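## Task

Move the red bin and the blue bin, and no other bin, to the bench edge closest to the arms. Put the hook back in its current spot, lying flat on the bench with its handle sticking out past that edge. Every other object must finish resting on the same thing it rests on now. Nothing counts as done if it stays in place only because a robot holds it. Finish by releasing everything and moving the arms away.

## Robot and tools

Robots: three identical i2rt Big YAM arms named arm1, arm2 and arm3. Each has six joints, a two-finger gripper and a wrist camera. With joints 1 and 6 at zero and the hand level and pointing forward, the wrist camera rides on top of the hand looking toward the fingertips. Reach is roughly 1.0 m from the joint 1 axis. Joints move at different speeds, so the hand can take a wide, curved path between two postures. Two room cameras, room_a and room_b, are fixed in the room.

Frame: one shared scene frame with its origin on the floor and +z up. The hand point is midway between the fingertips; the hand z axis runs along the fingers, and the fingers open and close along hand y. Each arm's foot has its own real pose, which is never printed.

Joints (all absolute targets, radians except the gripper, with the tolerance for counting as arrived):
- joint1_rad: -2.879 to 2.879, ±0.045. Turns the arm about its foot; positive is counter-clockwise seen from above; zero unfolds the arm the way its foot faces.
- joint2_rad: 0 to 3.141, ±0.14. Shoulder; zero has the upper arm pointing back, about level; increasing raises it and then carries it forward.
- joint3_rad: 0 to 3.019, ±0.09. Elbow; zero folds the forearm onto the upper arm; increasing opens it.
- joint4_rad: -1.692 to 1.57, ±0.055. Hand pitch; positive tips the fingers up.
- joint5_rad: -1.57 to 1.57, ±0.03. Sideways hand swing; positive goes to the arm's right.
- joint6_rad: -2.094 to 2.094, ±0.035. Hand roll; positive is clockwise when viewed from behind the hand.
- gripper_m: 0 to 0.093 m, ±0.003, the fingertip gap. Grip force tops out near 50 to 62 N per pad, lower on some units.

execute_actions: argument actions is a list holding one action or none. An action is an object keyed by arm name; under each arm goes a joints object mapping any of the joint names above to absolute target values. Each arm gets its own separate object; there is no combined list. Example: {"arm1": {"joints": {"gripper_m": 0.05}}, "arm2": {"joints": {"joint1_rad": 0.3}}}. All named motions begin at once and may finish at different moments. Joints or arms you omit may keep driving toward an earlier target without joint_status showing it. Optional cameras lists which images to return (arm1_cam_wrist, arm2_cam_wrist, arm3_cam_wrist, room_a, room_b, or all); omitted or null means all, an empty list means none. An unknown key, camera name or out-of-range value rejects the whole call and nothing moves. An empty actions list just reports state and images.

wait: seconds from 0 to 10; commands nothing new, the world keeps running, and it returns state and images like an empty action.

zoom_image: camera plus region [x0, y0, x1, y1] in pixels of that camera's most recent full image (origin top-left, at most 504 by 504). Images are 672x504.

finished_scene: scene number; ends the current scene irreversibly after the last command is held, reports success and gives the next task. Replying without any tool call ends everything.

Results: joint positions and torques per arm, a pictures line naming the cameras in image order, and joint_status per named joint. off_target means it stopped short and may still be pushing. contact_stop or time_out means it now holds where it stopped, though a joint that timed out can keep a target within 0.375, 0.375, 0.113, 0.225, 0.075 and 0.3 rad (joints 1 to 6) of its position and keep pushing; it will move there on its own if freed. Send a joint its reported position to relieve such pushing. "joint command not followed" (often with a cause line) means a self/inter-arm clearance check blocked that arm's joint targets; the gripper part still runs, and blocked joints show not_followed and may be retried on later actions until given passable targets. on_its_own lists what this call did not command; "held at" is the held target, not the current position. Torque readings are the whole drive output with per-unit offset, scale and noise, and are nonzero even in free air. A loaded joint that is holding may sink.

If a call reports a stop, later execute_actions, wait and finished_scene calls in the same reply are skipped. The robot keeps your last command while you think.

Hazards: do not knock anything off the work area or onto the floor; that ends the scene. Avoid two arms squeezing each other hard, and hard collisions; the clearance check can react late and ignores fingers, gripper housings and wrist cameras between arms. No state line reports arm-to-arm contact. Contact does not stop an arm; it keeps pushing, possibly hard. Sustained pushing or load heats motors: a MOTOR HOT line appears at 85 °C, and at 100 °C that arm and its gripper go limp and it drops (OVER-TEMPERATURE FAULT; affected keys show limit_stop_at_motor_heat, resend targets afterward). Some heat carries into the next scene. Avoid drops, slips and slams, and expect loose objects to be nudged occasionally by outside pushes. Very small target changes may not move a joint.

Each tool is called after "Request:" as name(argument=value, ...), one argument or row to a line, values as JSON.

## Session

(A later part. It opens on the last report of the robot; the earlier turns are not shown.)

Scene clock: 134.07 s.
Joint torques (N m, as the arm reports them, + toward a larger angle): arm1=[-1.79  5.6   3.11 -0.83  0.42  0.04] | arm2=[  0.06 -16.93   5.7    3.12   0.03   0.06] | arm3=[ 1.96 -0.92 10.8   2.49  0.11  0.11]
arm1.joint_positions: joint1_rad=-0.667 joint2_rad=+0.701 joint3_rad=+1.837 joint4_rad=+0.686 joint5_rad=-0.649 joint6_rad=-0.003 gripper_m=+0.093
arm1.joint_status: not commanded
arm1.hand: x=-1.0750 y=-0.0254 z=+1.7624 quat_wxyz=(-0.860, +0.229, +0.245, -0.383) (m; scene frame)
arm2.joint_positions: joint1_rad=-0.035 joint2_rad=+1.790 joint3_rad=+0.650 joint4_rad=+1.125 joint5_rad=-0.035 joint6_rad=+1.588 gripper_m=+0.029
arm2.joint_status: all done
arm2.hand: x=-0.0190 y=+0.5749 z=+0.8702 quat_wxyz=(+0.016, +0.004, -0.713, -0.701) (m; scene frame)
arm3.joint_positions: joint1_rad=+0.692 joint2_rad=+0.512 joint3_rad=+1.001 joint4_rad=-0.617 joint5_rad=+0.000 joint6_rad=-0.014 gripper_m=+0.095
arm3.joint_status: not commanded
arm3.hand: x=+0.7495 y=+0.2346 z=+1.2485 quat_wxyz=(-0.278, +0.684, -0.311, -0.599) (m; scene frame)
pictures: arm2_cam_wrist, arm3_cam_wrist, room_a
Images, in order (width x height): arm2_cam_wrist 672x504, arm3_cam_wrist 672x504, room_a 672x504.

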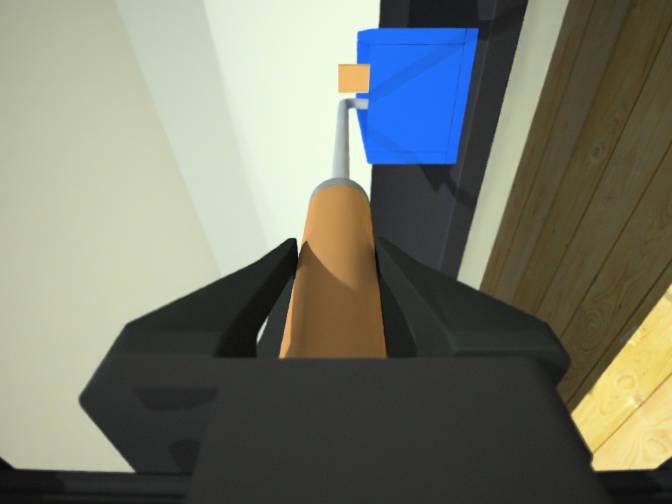

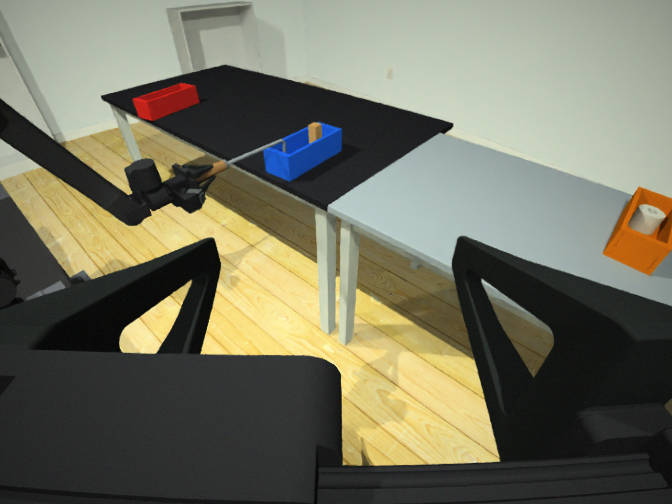

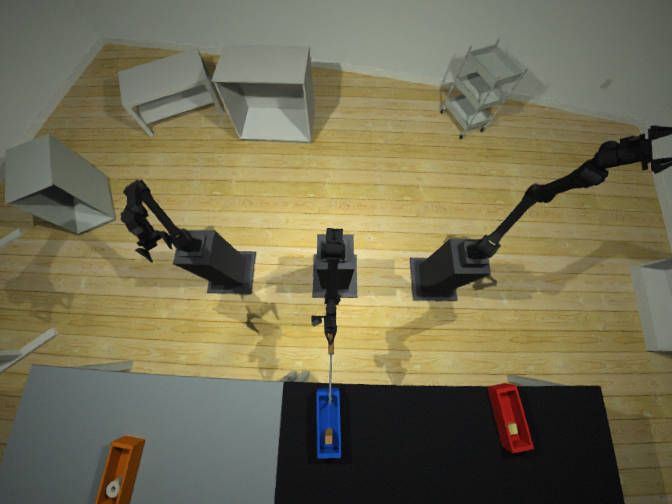

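Request:
execute_actions(
  actions=[
    {"arm2":{"joints":{"joint2_rad":1.725,"joint3_rad":0.59,"joint4_rad":1.2}}},
  ],
  cameras=[],
)

Request:
execute_actions(
  actions=[
    {"arm2":{"joints":{"joint2_rad":1.55,"joint3_rad":0.7}}},
  ],
  cameras=[],
)

Request:
execute_actions(
  actions=[
    {"arm2":{"joints":{"joint1_rad":0.68,"joint3_rad":1.25,"joint4_rad":0.55,"joint5_rad":0.72}}},
  ],
  cameras=[],
)

Request:
execute_actions(
  actions=[
    {"arm2":{"joints":{"joint2_rad":2.38,"joint3_rad":2.05}}},
  ],
  cameras=["room_a"],
)

Scene clock: 138.87 s.
Joint torques (N m, as the arm reports them, + toward a larger angle): arm1=[-1.81  5.61  3.12 -0.83  0.42  0.04] | arm2=[ -0.22 -17.06   5.45   3.17   0.06   0.03] | arm3=[ 1.62 -0.54 10.83  2.46  0.15  0.12]
arm1.joint_positions: joint1_rad=-0.667 joint2_rad=+0.701 joint3_rad=+1.837 joint4_rad=+0.686 joint5_rad=-0.649 joint6_rad=-0.003 gripper_m=+0.093
arm1.joint_status: not commanded
arm1.hand: x=-1.0750 y=-0.0254 z=+1.7624 quat_wxyz=(-0.860, +0.229, +0.245, -0.383) (m; scene frame)
arm2.joint_positions: joint1_rad=-0.035 joint2_rad=+1.762 joint3_rad=+0.580 joint4_rad=+1.151 joint5_rad=-0.035 joint6_rad=+1.588 gripper_m=+0.029
arm2.joint_status: all done
arm2.hand: x=-0.0191 y=+0.5503 z=+0.8643 quat_wxyz=(+0.016, +0.004, -0.718, -0.696) (m; scene frame)
arm3.joint_positions: joint1_rad=+0.692 joint2_rad=+0.512 joint3_rad=+1.001 joint4_rad=-0.617 joint5_rad=+0.000 joint6_rad=-0.014 gripper_m=+0.095
arm3.joint_status: not commanded
arm3.hand: x=+0.7495 y=+0.2346 z=+1.2485 quat_wxyz=(-0.278, +0.684, -0.311, -0.599) (m; scene frame)
pictures: none
No camera images: the call's "cameras" was empty. Leave "cameras" out to get every camera's image.

Scene clock: 140.03 s.
Joint torques (N m, as the arm reports them, + toward a larger angle): arm1=[-1.82  5.63  3.12 -0.83  0.42  0.04] | arm2=[ -0.11 -14.72  10.22   2.43   0.04   0.04] | arm3=[ 1.38  0.48 10.73  2.38  0.14  0.1 ]
arm1.joint_positions: joint1_rad=-0.667 joint2_rad=+0.701 joint3_rad=+1.837 joint4_rad=+0.686 joint5_rad=-0.649 joint6_rad=-0.003 gripper_m=+0.093
arm1.joint_status: not commanded
arm1.hand: x=-1.0750 y=-0.0254 z=+1.7624 quat_wxyz=(-0.860, +0.229, +0.245, -0.383) (m; scene frame)
arm2.joint_positions: joint1_rad=-0.035 joint2_rad=+1.572 joint3_rad=+0.645 joint4_rad=+1.170 joint5_rad=-0.035 joint6_rad=+1.588 gripper_m=+0.029
arm2.joint_status: all done
arm2.hand: x=-0.0193 y=+0.5574 z=+0.9989 quat_wxyz=(+0.015, +0.007, -0.616, -0.787) (m; scene frame)
arm3.joint_positions: joint1_rad=+0.692 joint2_rad=+0.512 joint3_rad=+1.001 joint4_rad=-0.617 joint5_rad=+0.000 joint6_rad=-0.014 gripper_m=+0.095
arm3.joint_status: not commanded
arm3.hand: x=+0.7495 y=+0.2346 z=+1.2485 quat_wxyz=(-0.278, +0.684, -0.311, -0.599) (m; scene frame)
pictures: none
No camera images: the call's "cameras" was empty. Leave "cameras" out to get every camera's image.

Scene clock: 141.63 s.
Joint torques (N m, as the arm reports them, + toward a larger angle): arm1=[-1.77  5.61  3.11 -0.83  0.42  0.04] | arm2=[ -0.9  -19.18  14.48   2.02  -0.07   0.06] | arm3=[ 1.4  -0.56 10.87  2.44  0.1   0.11]
arm1.joint_positions: joint1_rad=-0.667 joint2_rad=+0.701 joint3_rad=+1.837 joint4_rad=+0.686 joint5_rad=-0.649 joint6_rad=-0.003 gripper_m=+0.093
arm1.joint_status: not commanded
arm1.hand: x=-1.0750 y=-0.0254 z=+1.7624 quat_wxyz=(-0.860, +0.229, +0.245, -0.383) (m; scene frame)
arm2.joint_positions: joint1_rad=+0.679 joint2_rad=+1.583 joint3_rad=+1.172 joint4_rad=+0.528 joint5_rad=+0.722 joint6_rad=+1.588 gripper_m=+0.029
arm2.joint_status: all done
arm2.hand: x=-0.3505 y=+0.5646 z=+1.1151 quat_wxyz=(+0.028, -0.038, -0.674, -0.737) (m; scene frame)
arm3.joint_positions: joint1_rad=+0.692 joint2_rad=+0.512 joint3_rad=+1.001 joint4_rad=-0.617 joint5_rad=+0.000 joint6_rad=-0.014 gripper_m=+0.095
arm3.joint_status: not commanded
arm3.hand: x=+0.7495 y=+0.2346 z=+1.2485 quat_wxyz=(-0.278, +0.684, -0.311, -0.599) (m; scene frame)
pictures: none
No camera images: the call's "cameras" was empty. Leave "cameras" out to get every camera's image.

Scene clock: 144.50 s.
Joint torques (N m, as the arm reports them, + toward a larger angle): arm1=[-1.81  5.59  3.11 -0.83  0.41  0.04] | arm2=[ -0.15 -32.86  15.26   2.54  -0.04   0.02] | arm3=[ 1.58 -0.66 10.92  2.34  0.15  0.13]
arm1.joint_positions: joint1_rad=-0.667 joint2_rad=+0.701 joint3_rad=+1.837 joint4_rad=+0.686 joint5_rad=-0.649 joint6_rad=-0.003 gripper_m=+0.093
arm1.joint_status: not commanded
arm1.hand: x=-1.0750 y=-0.0254 z=+1.7624 quat_wxyz=(-0.860, +0.229, +0.245, -0.383) (m; scene frame)
arm2.joint_positions: joint1_rad=+0.679 joint2_rad=+2.429 joint3_rad=+1.957 joint4_rad=+0.515 joint5_rad=+0.721 joint6_rad=+1.588 gripper_m=+0.029
arm2.joint_status: joint3_rad time_out (moved +0.785 of +0.878); the others done
arm2.on_its_own: joint3_rad reads +1.957 and still pushes toward +2.050 since a time_out
arm2.hand: x=-0.5125 y=+0.7544 z=+0.8970 quat_wxyz=(+0.011, -0.021, -0.695, -0.718) (m; scene frame)
arm3.joint_positions: joint1_rad=+0.692 joint2_rad=+0.512 joint3_rad=+1.001 joint4_rad=-0.617 joint5_rad=+0.000 joint6_rad=-0.014 gripper_m=+0.095
arm3.joint_status: not commanded
arm3.hand: x=+0.7495 y=+0.2346 z=+1.2485 quat_wxyz=(-0.278, +0.684, -0.311, -0.599) (m; scene frame)
pictures: room_a
Images, in order (width x height): room_a 672x504.

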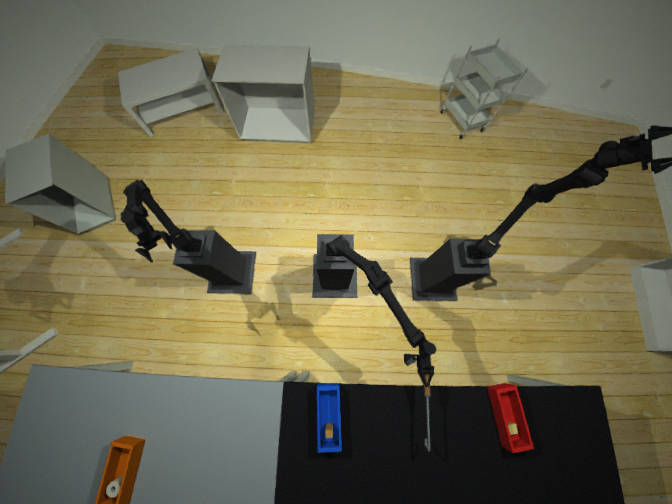

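Request:
execute_actions(
  actions=[
    {"arm2":{"joints":{"joint2_rad":2.47,"joint3_rad":2.0,"joint4_rad":0.59,"joint6_rad":-0.04}}},
  ],
  cameras=[],
)

Request:
execute_actions(
  actions=[
    {"arm2":{"joints":{"joint2_rad":2.57}}},
  ],
  cameras=["arm2_cam_wrist"],
)

Scene clock: 148.80 s.
Joint torques (N m, as the arm reports them, + toward a larger angle): arm1=[-1.78  5.58  3.11 -0.83  0.42  0.04] | arm2=[ -0.52 -32.95  11.21   2.64   0.02  -0.12] | arm3=[ 1.84 -0.95 10.87  2.37  0.08  0.08]
arm1.joint_positions: joint1_rad=-0.667 joint2_rad=+0.701 joint3_rad=+1.837 joint4_rad=+0.686 joint5_rad=-0.649 joint6_rad=-0.003 gripper_m=+0.093
arm1.joint_status: not commanded
arm1.hand: x=-1.0750 y=-0.0254 z=+1.7624 quat_wxyz=(-0.860, +0.229, +0.245, -0.383) (m; scene frame)
arm2.joint_positions: joint1_rad=+0.679 joint2_rad=+2.514 joint3_rad=+1.957 joint4_rad=+0.556 joint5_rad=+0.720 joint6_rad=-0.024 gripper_m=+0.029
arm2.joint_status: all done
arm2.hand: x=-0.5127 y=+0.7539 z=+0.8302 quat_wxyz=(-0.509, +0.504, -0.497, -0.490) (m; scene frame)
arm3.joint_positions: joint1_rad=+0.692 joint2_rad=+0.512 joint3_rad=+1.001 joint4_rad=-0.617 joint5_rad=+0.000 joint6_rad=-0.014 gripper_m=+0.095
arm3.joint_status: not commanded
arm3.hand: x=+0.7495 y=+0.2346 z=+1.2485 quat_wxyz=(-0.278, +0.684, -0.311, -0.599) (m; scene frame)
pictures: none
No camera images: the call's "cameras" was empty. Leave "cameras" out to get every camera's image.

Scene clock: 149.77 s.
Joint torques (N m, as the arm reports them, + toward a larger angle): arm1=[-1.78  5.62  3.11 -0.83  0.42  0.04] | arm2=[ -0.5  -29.86  11.27   1.82   0.07  -0.01] | arm3=[ 1.62 -0.23 10.77  2.43  0.13  0.08]
arm1.joint_positions: joint1_rad=-0.667 joint2_rad=+0.701 joint3_rad=+1.837 joint4_rad=+0.686 joint5_rad=-0.649 joint6_rad=-0.003 gripper_m=+0.093
arm1.joint_status: not commanded
arm1.hand: x=-1.0750 y=-0.0254 z=+1.7624 quat_wxyz=(-0.860, +0.229, +0.245, -0.383) (m; scene frame)
arm2.joint_positions: joint1_rad=+0.679 joint2_rad=+2.575 joint3_rad=+1.957 joint4_rad=+0.577 joint5_rad=+0.720 joint6_rad=-0.034 gripper_m=+0.029
arm2.joint_status: all done
arm2.hand: x=-0.5103 y=+0.7512 z=+0.7814 quat_wxyz=(-0.510, +0.520, -0.495, -0.473) (m; scene frame)
arm3.joint_positions: joint1_rad=+0.692 joint2_rad=+0.512 joint3_rad=+1.001 joint4_rad=-0.617 joint5_rad=+0.000 joint6_rad=-0.014 gripper_m=+0.095
arm3.joint_status: not commanded
arm3.hand: x=+0.7495 y=+0.2346 z=+1.2485 quat_wxyz=(-0.278, +0.684, -0.311, -0.599) (m; scene frame)
pictures: arm2_cam_wrist
Images, in order (width x height): arm2_cam_wrist 672x504.

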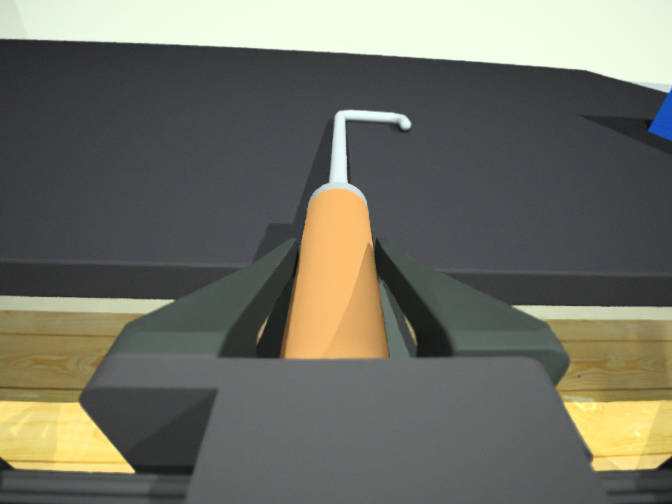

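Request:
execute_actions(
  actions=[
    {"arm2":{"joints":{"gripper_m":0.093}}},
  ],
  cameras=[],
)

Request:
execute_actions(
  actions=[
    {"arm2":{"joints":{"joint2_rad":0.7}}},
  ],
  cameras=[],
)

Request:
execute_actions(
  actions=[
    {"arm1":{"joints":{"joint2_rad":2.47,"joint3_rad":1.83,"joint4_rad":0.76}}},
  ],
  cameras=[],
)

Request:
execute_actions(
  actions=[
    {"arm1":{"joints":{"joint2_rad":2.56}}},
  ],
  cameras=["arm1_cam_wrist"],
)

Scene clock: 153.97 s.
Joint torques (N m, as the arm reports them, + toward a larger angle): arm1=[-1.8   5.63  3.12 -0.82  0.42  0.04] | arm2=[ -1.   -29.42  11.11   1.83   0.06  -0.03] | arm3=[ 1.69 -0.5  10.82  2.52  0.13  0.06]
arm1.joint_positions: joint1_rad=-0.667 joint2_rad=+0.701 joint3_rad=+1.837 joint4_rad=+0.686 joint5_rad=-0.649 joint6_rad=-0.003 gripper_m=+0.093
arm1.joint_status: not commanded
arm1.hand: x=-1.0750 y=-0.0254 z=+1.7624 quat_wxyz=(-0.860, +0.229, +0.245, -0.383) (m; scene frame)
arm2.joint_positions: joint1_rad=+0.679 joint2_rad=+2.575 joint3_rad=+1.957 joint4_rad=+0.577 joint5_rad=+0.720 joint6_rad=-0.034 gripper_m=+0.093
arm2.joint_status: all done
arm2.hand: x=-0.5103 y=+0.7512 z=+0.7814 quat_wxyz=(-0.510, +0.520, -0.495, -0.473) (m; scene frame)
arm3.joint_positions: joint1_rad=+0.692 joint2_rad=+0.512 joint3_rad=+1.001 joint4_rad=-0.617 joint5_rad=+0.000 joint6_rad=-0.014 gripper_m=+0.095
arm3.joint_status: not commanded
arm3.hand: x=+0.7495 y=+0.2346 z=+1.2485 quat_wxyz=(-0.278, +0.684, -0.311, -0.599) (m; scene frame)
pictures: none
No camera images: the call's "cameras" was empty. Leave "cameras" out to get every camera's image.

Scene clock: 156.40 s.
Joint torques (N m, as the arm reports them, + toward a larger angle): arm1=[-1.83  5.61  3.11 -0.83  0.42  0.04] | arm2=[-0.48  9.07  0.87 -1.12 -0.32 -0.07] | arm3=[ 2.03 -0.43 10.76  2.47  0.1   0.09]
arm1.joint_positions: joint1_rad=-0.667 joint2_rad=+0.701 joint3_rad=+1.837 joint4_rad=+0.686 joint5_rad=-0.649 joint6_rad=-0.003 gripper_m=+0.093
arm1.joint_status: not commanded
arm1.hand: x=-1.0750 y=-0.0254 z=+1.7624 quat_wxyz=(-0.860, +0.229, +0.245, -0.383) (m; scene frame)
arm2.joint_positions: joint1_rad=+0.679 joint2_rad=+0.709 joint3_rad=+2.002 joint4_rad=+0.596 joint5_rad=+0.719 joint6_rad=-0.034 gripper_m=+0.093
arm2.joint_status: all done
arm2.hand: x=+0.1849 y=-0.0635 z=+1.7257 quat_wxyz=(-0.351, -0.275, -0.258, -0.857) (m; scene frame)
arm3.joint_positions: joint1_rad=+0.692 joint2_rad=+0.512 joint3_rad=+1.001 joint4_rad=-0.617 joint5_rad=+0.000 joint6_rad=-0.014 gripper_m=+0.095
arm3.joint_status: not commanded
arm3.hand: x=+0.7495 y=+0.2346 z=+1.2485 quat_wxyz=(-0.278, +0.684, -0.311, -0.599) (m; scene frame)
pictures: none
No camera images: the call's "cameras" was empty. Leave "cameras" out to get every camera's image.

Scene clock: 158.30 s.
Joint torques (N m, as the arm reports them, + toward a larger angle): arm1=[ -1.68 -25.97  10.12   1.93  -0.03  -0.03] | arm2=[-0.3   9.12  0.9  -1.26 -0.32 -0.08] | arm3=[ 1.54 -0.53 10.95  2.36  0.11  0.09]
arm1.joint_positions: joint1_rad=-0.667 joint2_rad=+2.485 joint3_rad=+1.799 joint4_rad=+0.750 joint5_rad=-0.648 joint6_rad=-0.003 gripper_m=+0.093
arm1.joint_status: all done
arm1.hand: x=-0.4879 y=+0.7590 z=+0.8578 quat_wxyz=(-0.520, +0.497, -0.478, -0.504) (m; scene frame)
arm2.joint_positions: joint1_rad=+0.679 joint2_rad=+0.709 joint3_rad=+2.002 joint4_rad=+0.596 joint5_rad=+0.719 joint6_rad=-0.034 gripper_m=+0.093
arm2.joint_status: not commanded
arm2.hand: x=+0.1849 y=-0.0635 z=+1.7257 quat_wxyz=(-0.351, -0.275, -0.258, -0.857) (m; scene frame)
arm3.joint_positions: joint1_rad=+0.692 joint2_rad=+0.512 joint3_rad=+1.001 joint4_rad=-0.617 joint5_rad=+0.000 joint6_rad=-0.014 gripper_m=+0.095
arm3.joint_status: not commanded
arm3.hand: x=+0.7495 y=+0.2346 z=+1.2485 quat_wxyz=(-0.278, +0.684, -0.311, -0.599) (m; scene frame)
pictures: none
No camera images: the call's "cameras" was empty. Leave "cameras" out to get every camera's image.

Scene clock: 159.37 s.
Joint torques (N m, as the arm reports them, + toward a larger angle): arm1=[ -1.64 -24.87   9.69   1.96  -0.07  -0.03] | arm2=[-0.77  8.97  0.85 -1.18 -0.31 -0.08] | arm3=[ 1.6  -0.33 10.91  2.4   0.16  0.1 ]
arm1.joint_positions: joint1_rad=-0.667 joint2_rad=+2.559 joint3_rad=+1.799 joint4_rad=+0.750 joint5_rad=-0.648 joint6_rad=-0.003 gripper_m=+0.093
arm1.joint_status: all done
arm1.hand: x=-0.4920 y=+0.7539 z=+0.7953 quat_wxyz=(-0.494, +0.501, -0.504, -0.500) (m; scene frame)
arm2.joint_positions: joint1_rad=+0.679 joint2_rad=+0.709 joint3_rad=+2.002 joint4_rad=+0.596 joint5_rad=+0.719 joint6_rad=-0.034 gripper_m=+0.093
arm2.joint_status: not commanded
arm2.hand: x=+0.1849 y=-0.0635 z=+1.7257 quat_wxyz=(-0.351, -0.275, -0.258, -0.857) (m; scene frame)
arm3.joint_positions: joint1_rad=+0.692 joint2_rad=+0.512 joint3_rad=+1.001 joint4_rad=-0.617 joint5_rad=+0.000 joint6_rad=-0.014 gripper_m=+0.095
arm3.joint_status: not commanded
arm3.hand: x=+0.7495 y=+0.2346 z=+1.2485 quat_wxyz=(-0.278, +0.684, -0.311, -0.599) (m; scene frame)
pictures: arm1_cam_wrist
Images, in order (width x height): arm1_cam_wrist 672x504.

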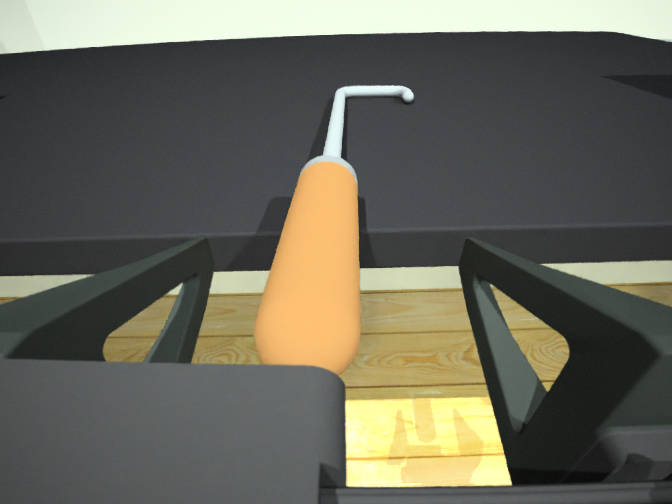

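Request:
execute_actions(
  actions=[
    {"arm1":{"joints":{"joint1_rad":-0.64,"joint5_rad":-0.61,"joint4_rad":0.78}}},
  ],
  cameras=[],
)

Request:
execute_actions(
  actions=[
    {"arm1":{"joints":{"gripper_m":0}}},
  ],
  cameras=[],
)

Request:
execute_actions(
  actions=[
    {"arm1":{"joints":{"joint2_rad":2.5,"joint6_rad":-1.57}}},
  ],
  cameras=["arm1_cam_wrist"],
)

Request:
execute_actions(
  actions=[
    {"arm1":{"joints":{"joint2_rad":2.2,"joint3_rad":2.05,"joint4_rad":0.34}}},
  ],
  cameras=[],
)

Request:
execute_actions(
  actions=[
    {"arm1":{"joints":{"joint1_rad":0.66,"joint5_rad":0.91}}},
  ],
  cameras=["arm1_cam_wrist"],
)

Scene clock: 163.93 s.
Joint torques (N m, as the arm reports them, + toward a larger angle): arm1=[ -1.32 -24.63   9.76   2.26   0.15  -0.03] | arm2=[-0.2   9.12  0.84 -1.13 -0.32 -0.07] | arm3=[ 1.54 -0.85 10.76  2.38  0.12  0.1 ]
arm1.joint_positions: joint1_rad=-0.643 joint2_rad=+2.559 joint3_rad=+1.799 joint4_rad=+0.761 joint5_rad=-0.612 joint6_rad=-0.003 gripper_m=+0.093
arm1.joint_status: all done
arm1.hand: x=-0.5040 y=+0.7642 z=+0.7977 quat_wxyz=(-0.501, +0.498, -0.503, -0.498) (m; scene frame)
arm2.joint_positions: joint1_rad=+0.679 joint2_rad=+0.709 joint3_rad=+2.002 joint4_rad=+0.596 joint5_rad=+0.719 joint6_rad=-0.034 gripper_m=+0.093
arm2.joint_status: not commanded
arm2.hand: x=+0.1849 y=-0.0635 z=+1.7257 quat_wxyz=(-0.351, -0.275, -0.258, -0.857) (m; scene frame)
arm3.joint_positions: joint1_rad=+0.692 joint2_rad=+0.512 joint3_rad=+1.001 joint4_rad=-0.617 joint5_rad=+0.000 joint6_rad=-0.014 gripper_m=+0.095
arm3.joint_status: not commanded
arm3.hand: x=+0.7495 y=+0.2346 z=+1.2485 quat_wxyz=(-0.278, +0.684, -0.311, -0.599) (m; scene frame)
pictures: none
No camera images: the call's "cameras" was empty. Leave "cameras" out to get every camera's image.

Scene clock: 164.63 s.
Joint torques (N m, as the arm reports them, + toward a larger angle): arm1=[ -1.27 -24.85   9.73   2.25   0.02  -0.03] | arm2=[ 0.03  9.19  0.91 -1.23 -0.32 -0.08] | arm3=[ 1.72 -0.42 10.84  2.36  0.13  0.15]
arm1.joint_positions: joint1_rad=-0.643 joint2_rad=+2.559 joint3_rad=+1.799 joint4_rad=+0.762 joint5_rad=-0.610 joint6_rad=-0.003 gripper_m=+0.029
arm1.joint_status: gripper_m off_target (ended at +0.029, target +0.000)
arm1.hand: x=-0.5036 y=+0.7642 z=+0.7978 quat_wxyz=(-0.502, +0.497, -0.504, -0.497) (m; scene frame)
arm2.joint_positions: joint1_rad=+0.679 joint2_rad=+0.709 joint3_rad=+2.002 joint4_rad=+0.596 joint5_rad=+0.719 joint6_rad=-0.034 gripper_m=+0.093
arm2.joint_status: not commanded
arm2.hand: x=+0.1849 y=-0.0635 z=+1.7257 quat_wxyz=(-0.351, -0.275, -0.258, -0.857) (m; scene frame)
arm3.joint_positions: joint1_rad=+0.692 joint2_rad=+0.512 joint3_rad=+1.001 joint4_rad=-0.617 joint5_rad=+0.000 joint6_rad=-0.014 gripper_m=+0.095
arm3.joint_status: not commanded
arm3.hand: x=+0.7495 y=+0.2346 z=+1.2485 quat_wxyz=(-0.278, +0.684, -0.311, -0.599) (m; scene frame)
pictures: none
No camera images: the call's "cameras" was empty. Leave "cameras" out to get every camera's image.

Scene clock: 166.80 s.
Joint torques (N m, as the arm reports them, + toward a larger angle): arm1=[ -1.27 -29.13   9.69   2.39   0.04  -0.15] | arm2=[-0.53  9.15  0.9  -1.16 -0.31 -0.07] | arm3=[ 1.48 -0.46 10.79  2.51  0.13  0.1 ]
arm1.joint_positions: joint1_rad=-0.643 joint2_rad=+2.558 joint3_rad=+1.799 joint4_rad=+0.756 joint5_rad=-0.610 joint6_rad=-1.552 gripper_m=+0.029
arm1.joint_status: all done
arm1.hand: x=-0.5036 y=+0.7644 z=+0.7979 quat_wxyz=(-0.705, +0.709, -0.013, -0.005) (m; scene frame)
arm2.joint_positions: joint1_rad=+0.679 joint2_rad=+0.709 joint3_rad=+2.002 joint4_rad=+0.596 joint5_rad=+0.719 joint6_rad=-0.034 gripper_m=+0.093
arm2.joint_status: not commanded
arm2.hand: x=+0.1849 y=-0.0635 z=+1.7257 quat_wxyz=(-0.351, -0.275, -0.258, -0.857) (m; scene frame)
arm3.joint_positions: joint1_rad=+0.692 joint2_rad=+0.512 joint3_rad=+1.001 joint4_rad=-0.617 joint5_rad=+0.000 joint6_rad=-0.014 gripper_m=+0.095
arm3.joint_status: not commanded
arm3.hand: x=+0.7495 y=+0.2346 z=+1.2485 quat_wxyz=(-0.278, +0.684, -0.311, -0.599) (m; scene frame)
pictures: arm1_cam_wrist
Images, in order (width x height): arm1_cam_wrist 672x504.

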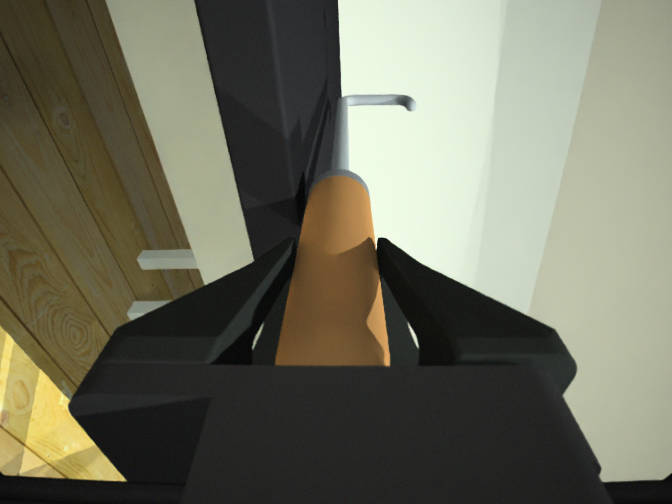

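Scene clock: 168.57 s.
Joint torques (N m, as the arm reports them, + toward a larger angle): arm1=[ -1.28 -28.88  12.68   2.58   0.11  -0.15] | arm2=[-0.42  8.9   0.84 -1.27 -0.31 -0.06] | arm3=[ 1.78 -0.3  10.81  2.49  0.14  0.1 ]
arm1.joint_positions: joint1_rad=-0.643 joint2_rad=+2.252 joint3_rad=+2.009 joint4_rad=+0.309 joint5_rad=-0.611 joint6_rad=-1.554 gripper_m=+0.029
arm1.joint_status: all done
arm1.hand: x=-0.4839 y=+0.7903 z=+1.0827 quat_wxyz=(-0.725, +0.689, +0.002, +0.009) (m; scene frame)
arm2.joint_positions: joint1_rad=+0.679 joint2_rad=+0.709 joint3_rad=+2.002 joint4_rad=+0.596 joint5_rad=+0.719 joint6_rad=-0.034 gripper_m=+0.093
arm2.joint_status: not commanded
arm2.hand: x=+0.1849 y=-0.0635 z=+1.7257 quat_wxyz=(-0.351, -0.275, -0.258, -0.857) (m; scene frame)
arm3.joint_positions: joint1_rad=+0.692 joint2_rad=+0.512 joint3_rad=+1.001 joint4_rad=-0.617 joint5_rad=+0.000 joint6_rad=-0.014 gripper_m=+0.095
arm3.joint_status: not commanded
arm3.hand: x=+0.7495 y=+0.2346 z=+1.2485 quat_wxyz=(-0.278, +0.684, -0.311, -0.599) (m; scene frame)
pictures: none
No camera images: the call's "cameras" was empty. Leave "cameras" out to get every camera's image.

Scene clock: 171.43 s.
Joint torques (N m, as the arm reports them, + toward a larger angle): arm1=[ -1.95 -28.85  12.67   2.63   0.02  -0.11] | arm2=[-0.36  9.07  0.89 -1.1  -0.33 -0.07] | arm3=[ 1.86 -0.4  10.73  2.46  0.14  0.07]
arm1.joint_positions: joint1_rad=+0.666 joint2_rad=+2.253 joint3_rad=+2.009 joint4_rad=+0.308 joint5_rad=+0.910 joint6_rad=-1.557 gripper_m=+0.029
arm1.joint_status: all done
arm1.hand: x=-1.3693 y=+0.7566 z=+1.0852 quat_wxyz=(-0.717, +0.687, -0.102, +0.056) (m; scene frame)
arm2.joint_positions: joint1_rad=+0.679 joint2_rad=+0.709 joint3_rad=+2.002 joint4_rad=+0.596 joint5_rad=+0.719 joint6_rad=-0.034 gripper_m=+0.093
arm2.joint_status: not commanded
arm2.hand: x=+0.1849 y=-0.0635 z=+1.7257 quat_wxyz=(-0.351, -0.275, -0.258, -0.857) (m; scene frame)
arm3.joint_positions: joint1_rad=+0.692 joint2_rad=+0.512 joint3_rad=+1.001 joint4_rad=-0.617 joint5_rad=+0.000 joint6_rad=-0.014 gripper_m=+0.095
arm3.joint_status: not commanded
arm3.hand: x=+0.7495 y=+0.2346 z=+1.2485 quat_wxyz=(-0.278, +0.684, -0.311, -0.599) (m; scene frame)
pictures: arm1_cam_wrist
Images, in order (width x height): arm1_cam_wrist 672x504.

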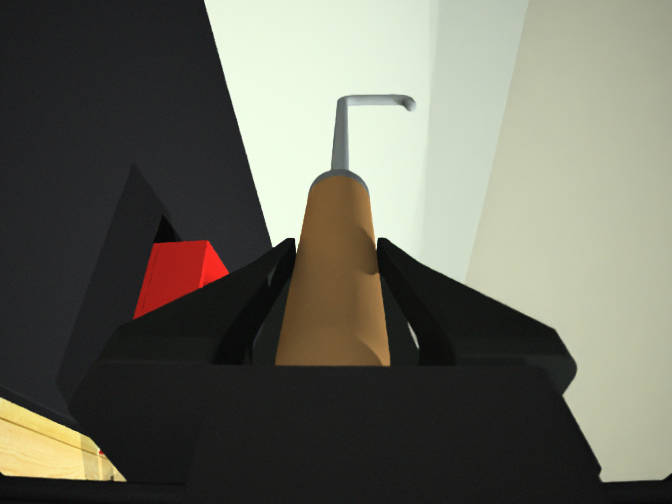

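Request:
execute_actions(
  actions=[
    {"arm1":{"joints":{"joint2_rad":2.52,"joint4_rad":0.66}}},
  ],
  cameras=[],
)

Request:
execute_actions(
  actions=[
    {"arm1":{"joints":{"joint2_rad":2.62,"joint6_rad":0}}},
  ],
  cameras=["arm1_cam_wrist"],
)

Scene clock: 174.97 s.
Joint torques (N m, as the arm reports them, + toward a larger angle): arm1=[ -1.8  -31.17  12.97   3.08   0.05  -0.1 ] | arm2=[-0.46  9.11  0.9  -1.18 -0.33 -0.07] | arm3=[ 1.07 -0.95 10.86  2.3   0.08  0.09]
arm1.joint_positions: joint1_rad=+0.666 joint2_rad=+2.589 joint3_rad=+1.988 joint4_rad=+0.617 joint5_rad=+0.910 joint6_rad=-1.558 gripper_m=+0.029
arm1.joint_status: all done
arm1.hand: x=-1.3779 y=+0.7646 z=+0.8428 quat_wxyz=(-0.706, +0.699, -0.089, +0.068) (m; scene frame)
arm2.joint_positions: joint1_rad=+0.679 joint2_rad=+0.709 joint3_rad=+2.002 joint4_rad=+0.596 joint5_rad=+0.719 joint6_rad=-0.034 gripper_m=+0.093
arm2.joint_status: not commanded
arm2.hand: x=+0.1849 y=-0.0635 z=+1.7257 quat_wxyz=(-0.351, -0.275, -0.258, -0.857) (m; scene frame)
arm3.joint_positions: joint1_rad=+0.692 joint2_rad=+0.512 joint3_rad=+1.001 joint4_rad=-0.617 joint5_rad=+0.000 joint6_rad=-0.014 gripper_m=+0.095
arm3.joint_status: not commanded
arm3.hand: x=+0.7495 y=+0.2346 z=+1.2485 quat_wxyz=(-0.278, +0.684, -0.311, -0.599) (m; scene frame)
pictures: none
No camera images: the call's "cameras" was empty. Leave "cameras" out to get every camera's image.

Scene clock: 177.13 s.
Joint torques (N m, as the arm reports them, + toward a larger angle): arm1=[ -1.75 -27.95  12.49   2.2   -0.02   0.1 ] | arm2=[-0.77  8.86  0.95 -1.2  -0.31 -0.09] | arm3=[ 2.08 -0.98 10.67  2.46  0.1   0.13]
arm1.joint_positions: joint1_rad=+0.665 joint2_rad=+2.646 joint3_rad=+1.990 joint4_rad=+0.639 joint5_rad=+0.912 joint6_rad=-0.013 gripper_m=+0.029
arm1.joint_status: all done
arm1.hand: x=-1.3745 y=+0.7608 z=+0.7993 quat_wxyz=(-0.554, +0.450, -0.552, -0.432) (m; scene frame)
arm2.joint_positions: joint1_rad=+0.679 joint2_rad=+0.709 joint3_rad=+2.002 joint4_rad=+0.596 joint5_rad=+0.719 joint6_rad=-0.034 gripper_m=+0.093
arm2.joint_status: not commanded
arm2.hand: x=+0.1849 y=-0.0635 z=+1.7257 quat_wxyz=(-0.351, -0.275, -0.258, -0.857) (m; scene frame)
arm3.joint_positions: joint1_rad=+0.692 joint2_rad=+0.512 joint3_rad=+1.001 joint4_rad=-0.617 joint5_rad=+0.000 joint6_rad=-0.014 gripper_m=+0.095
arm3.joint_status: not commanded
arm3.hand: x=+0.7495 y=+0.2346 z=+1.2485 quat_wxyz=(-0.278, +0.684, -0.311, -0.599) (m; scene frame)
pictures: arm1_cam_wrist
Images, in order (width x height): arm1_cam_wrist 672x504.

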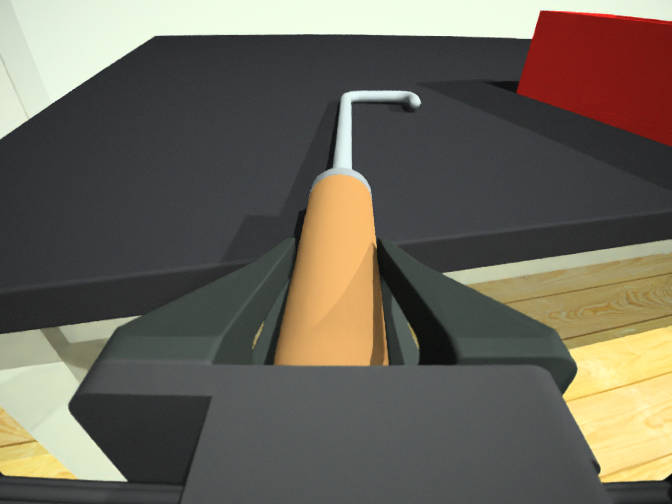

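Request:
execute_actions(
  actions=[
    {"arm1":{"joints":{"gripper_m":0.093}}},
  ],
  cameras=[],
)

Request:
execute_actions(
  actions=[
    {"arm1":{"joints":{"joint2_rad":1.3}}},
  ],
  cameras=["room_a","room_b"],
)

Scene clock: 181.67 s.
Joint torques (N m, as the arm reports them, + toward a larger angle): arm1=[ -1.66 -27.84  11.68   2.08  -0.03   0.08] | arm2=[-0.42  9.09  0.87 -1.19 -0.32 -0.07] | arm3=[ 2.32 -0.26 10.85  2.34  0.08  0.06]
arm1.joint_positions: joint1_rad=+0.665 joint2_rad=+2.646 joint3_rad=+2.001 joint4_rad=+0.643 joint5_rad=+0.912 joint6_rad=-0.013 gripper_m=+0.093
arm1.joint_status: all done
arm1.hand: x=-1.3761 y=+0.7628 z=+0.8053 quat_wxyz=(-0.553, +0.444, -0.552, -0.437) (m; scene frame)
arm2.joint_positions: joint1_rad=+0.679 joint2_rad=+0.709 joint3_rad=+2.002 joint4_rad=+0.596 joint5_rad=+0.719 joint6_rad=-0.034 gripper_m=+0.093
arm2.joint_status: not commanded
arm2.hand: x=+0.1849 y=-0.0635 z=+1.7257 quat_wxyz=(-0.351, -0.275, -0.258, -0.857) (m; scene frame)
arm3.joint_positions: joint1_rad=+0.692 joint2_rad=+0.512 joint3_rad=+1.001 joint4_rad=-0.617 joint5_rad=+0.000 joint6_rad=-0.014 gripper_m=+0.095
arm3.joint_status: not commanded
arm3.hand: x=+0.7495 y=+0.2346 z=+1.2485 quat_wxyz=(-0.278, +0.684, -0.311, -0.599) (m; scene frame)
pictures: none
No camera images: the call's "cameras" was empty. Leave "cameras" out to get every camera's image.

Scene clock: 184.17 s.
Joint torques (N m, as the arm reports them, + toward a larger angle): arm1=[-1.91 -7.97  7.71 -0.02 -0.47  0.  ] | arm2=[-0.2   9.36  0.92 -1.1  -0.33 -0.08] | arm3=[ 1.78 -0.35 10.75  2.48  0.14  0.1 ]
arm1.joint_positions: joint1_rad=+0.665 joint2_rad=+1.307 joint3_rad=+2.032 joint4_rad=+0.662 joint5_rad=+0.908 joint6_rad=-0.013 gripper_m=+0.093
arm1.joint_status: all done
arm1.hand: x=-1.0130 y=+0.3288 z=+1.7273 quat_wxyz=(-0.423, -0.111, -0.433, -0.788) (m; scene frame)
arm2.joint_positions: joint1_rad=+0.679 joint2_rad=+0.709 joint3_rad=+2.002 joint4_rad=+0.596 joint5_rad=+0.719 joint6_rad=-0.034 gripper_m=+0.093
arm2.joint_status: not commanded
arm2.hand: x=+0.1849 y=-0.0635 z=+1.7257 quat_wxyz=(-0.351, -0.275, -0.258, -0.857) (m; scene frame)
arm3.joint_positions: joint1_rad=+0.692 joint2_rad=+0.512 joint3_rad=+1.001 joint4_rad=-0.617 joint5_rad=+0.000 joint6_rad=-0.014 gripper_m=+0.095
arm3.joint_status: not commanded
arm3.hand: x=+0.7495 y=+0.2346 z=+1.2485 quat_wxyz=(-0.278, +0.684, -0.311, -0.599) (m; scene frame)
pictures: room_a, room_b
Images, in order (width x height): room_a 672x504, room_b 672x504.

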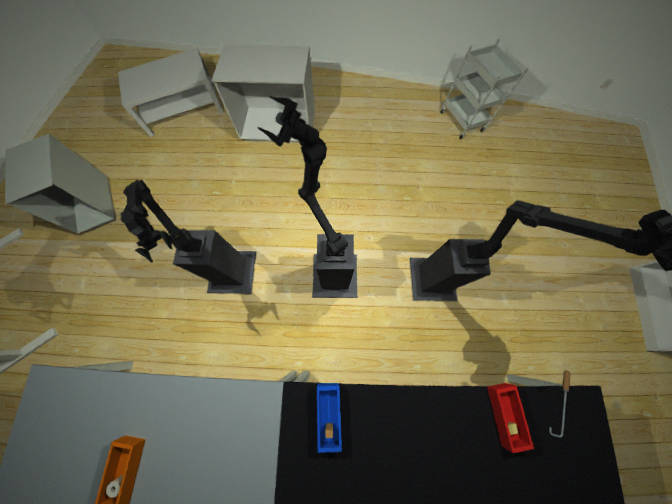

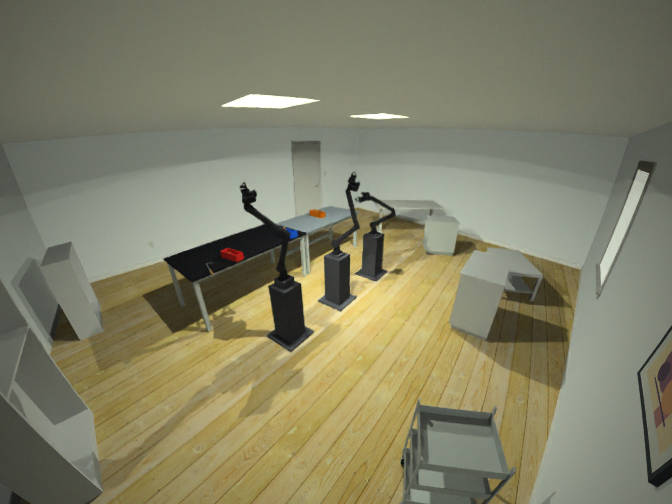

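Request:
finished_scene(
  scene=2,
)

The scene is finished: the task was done.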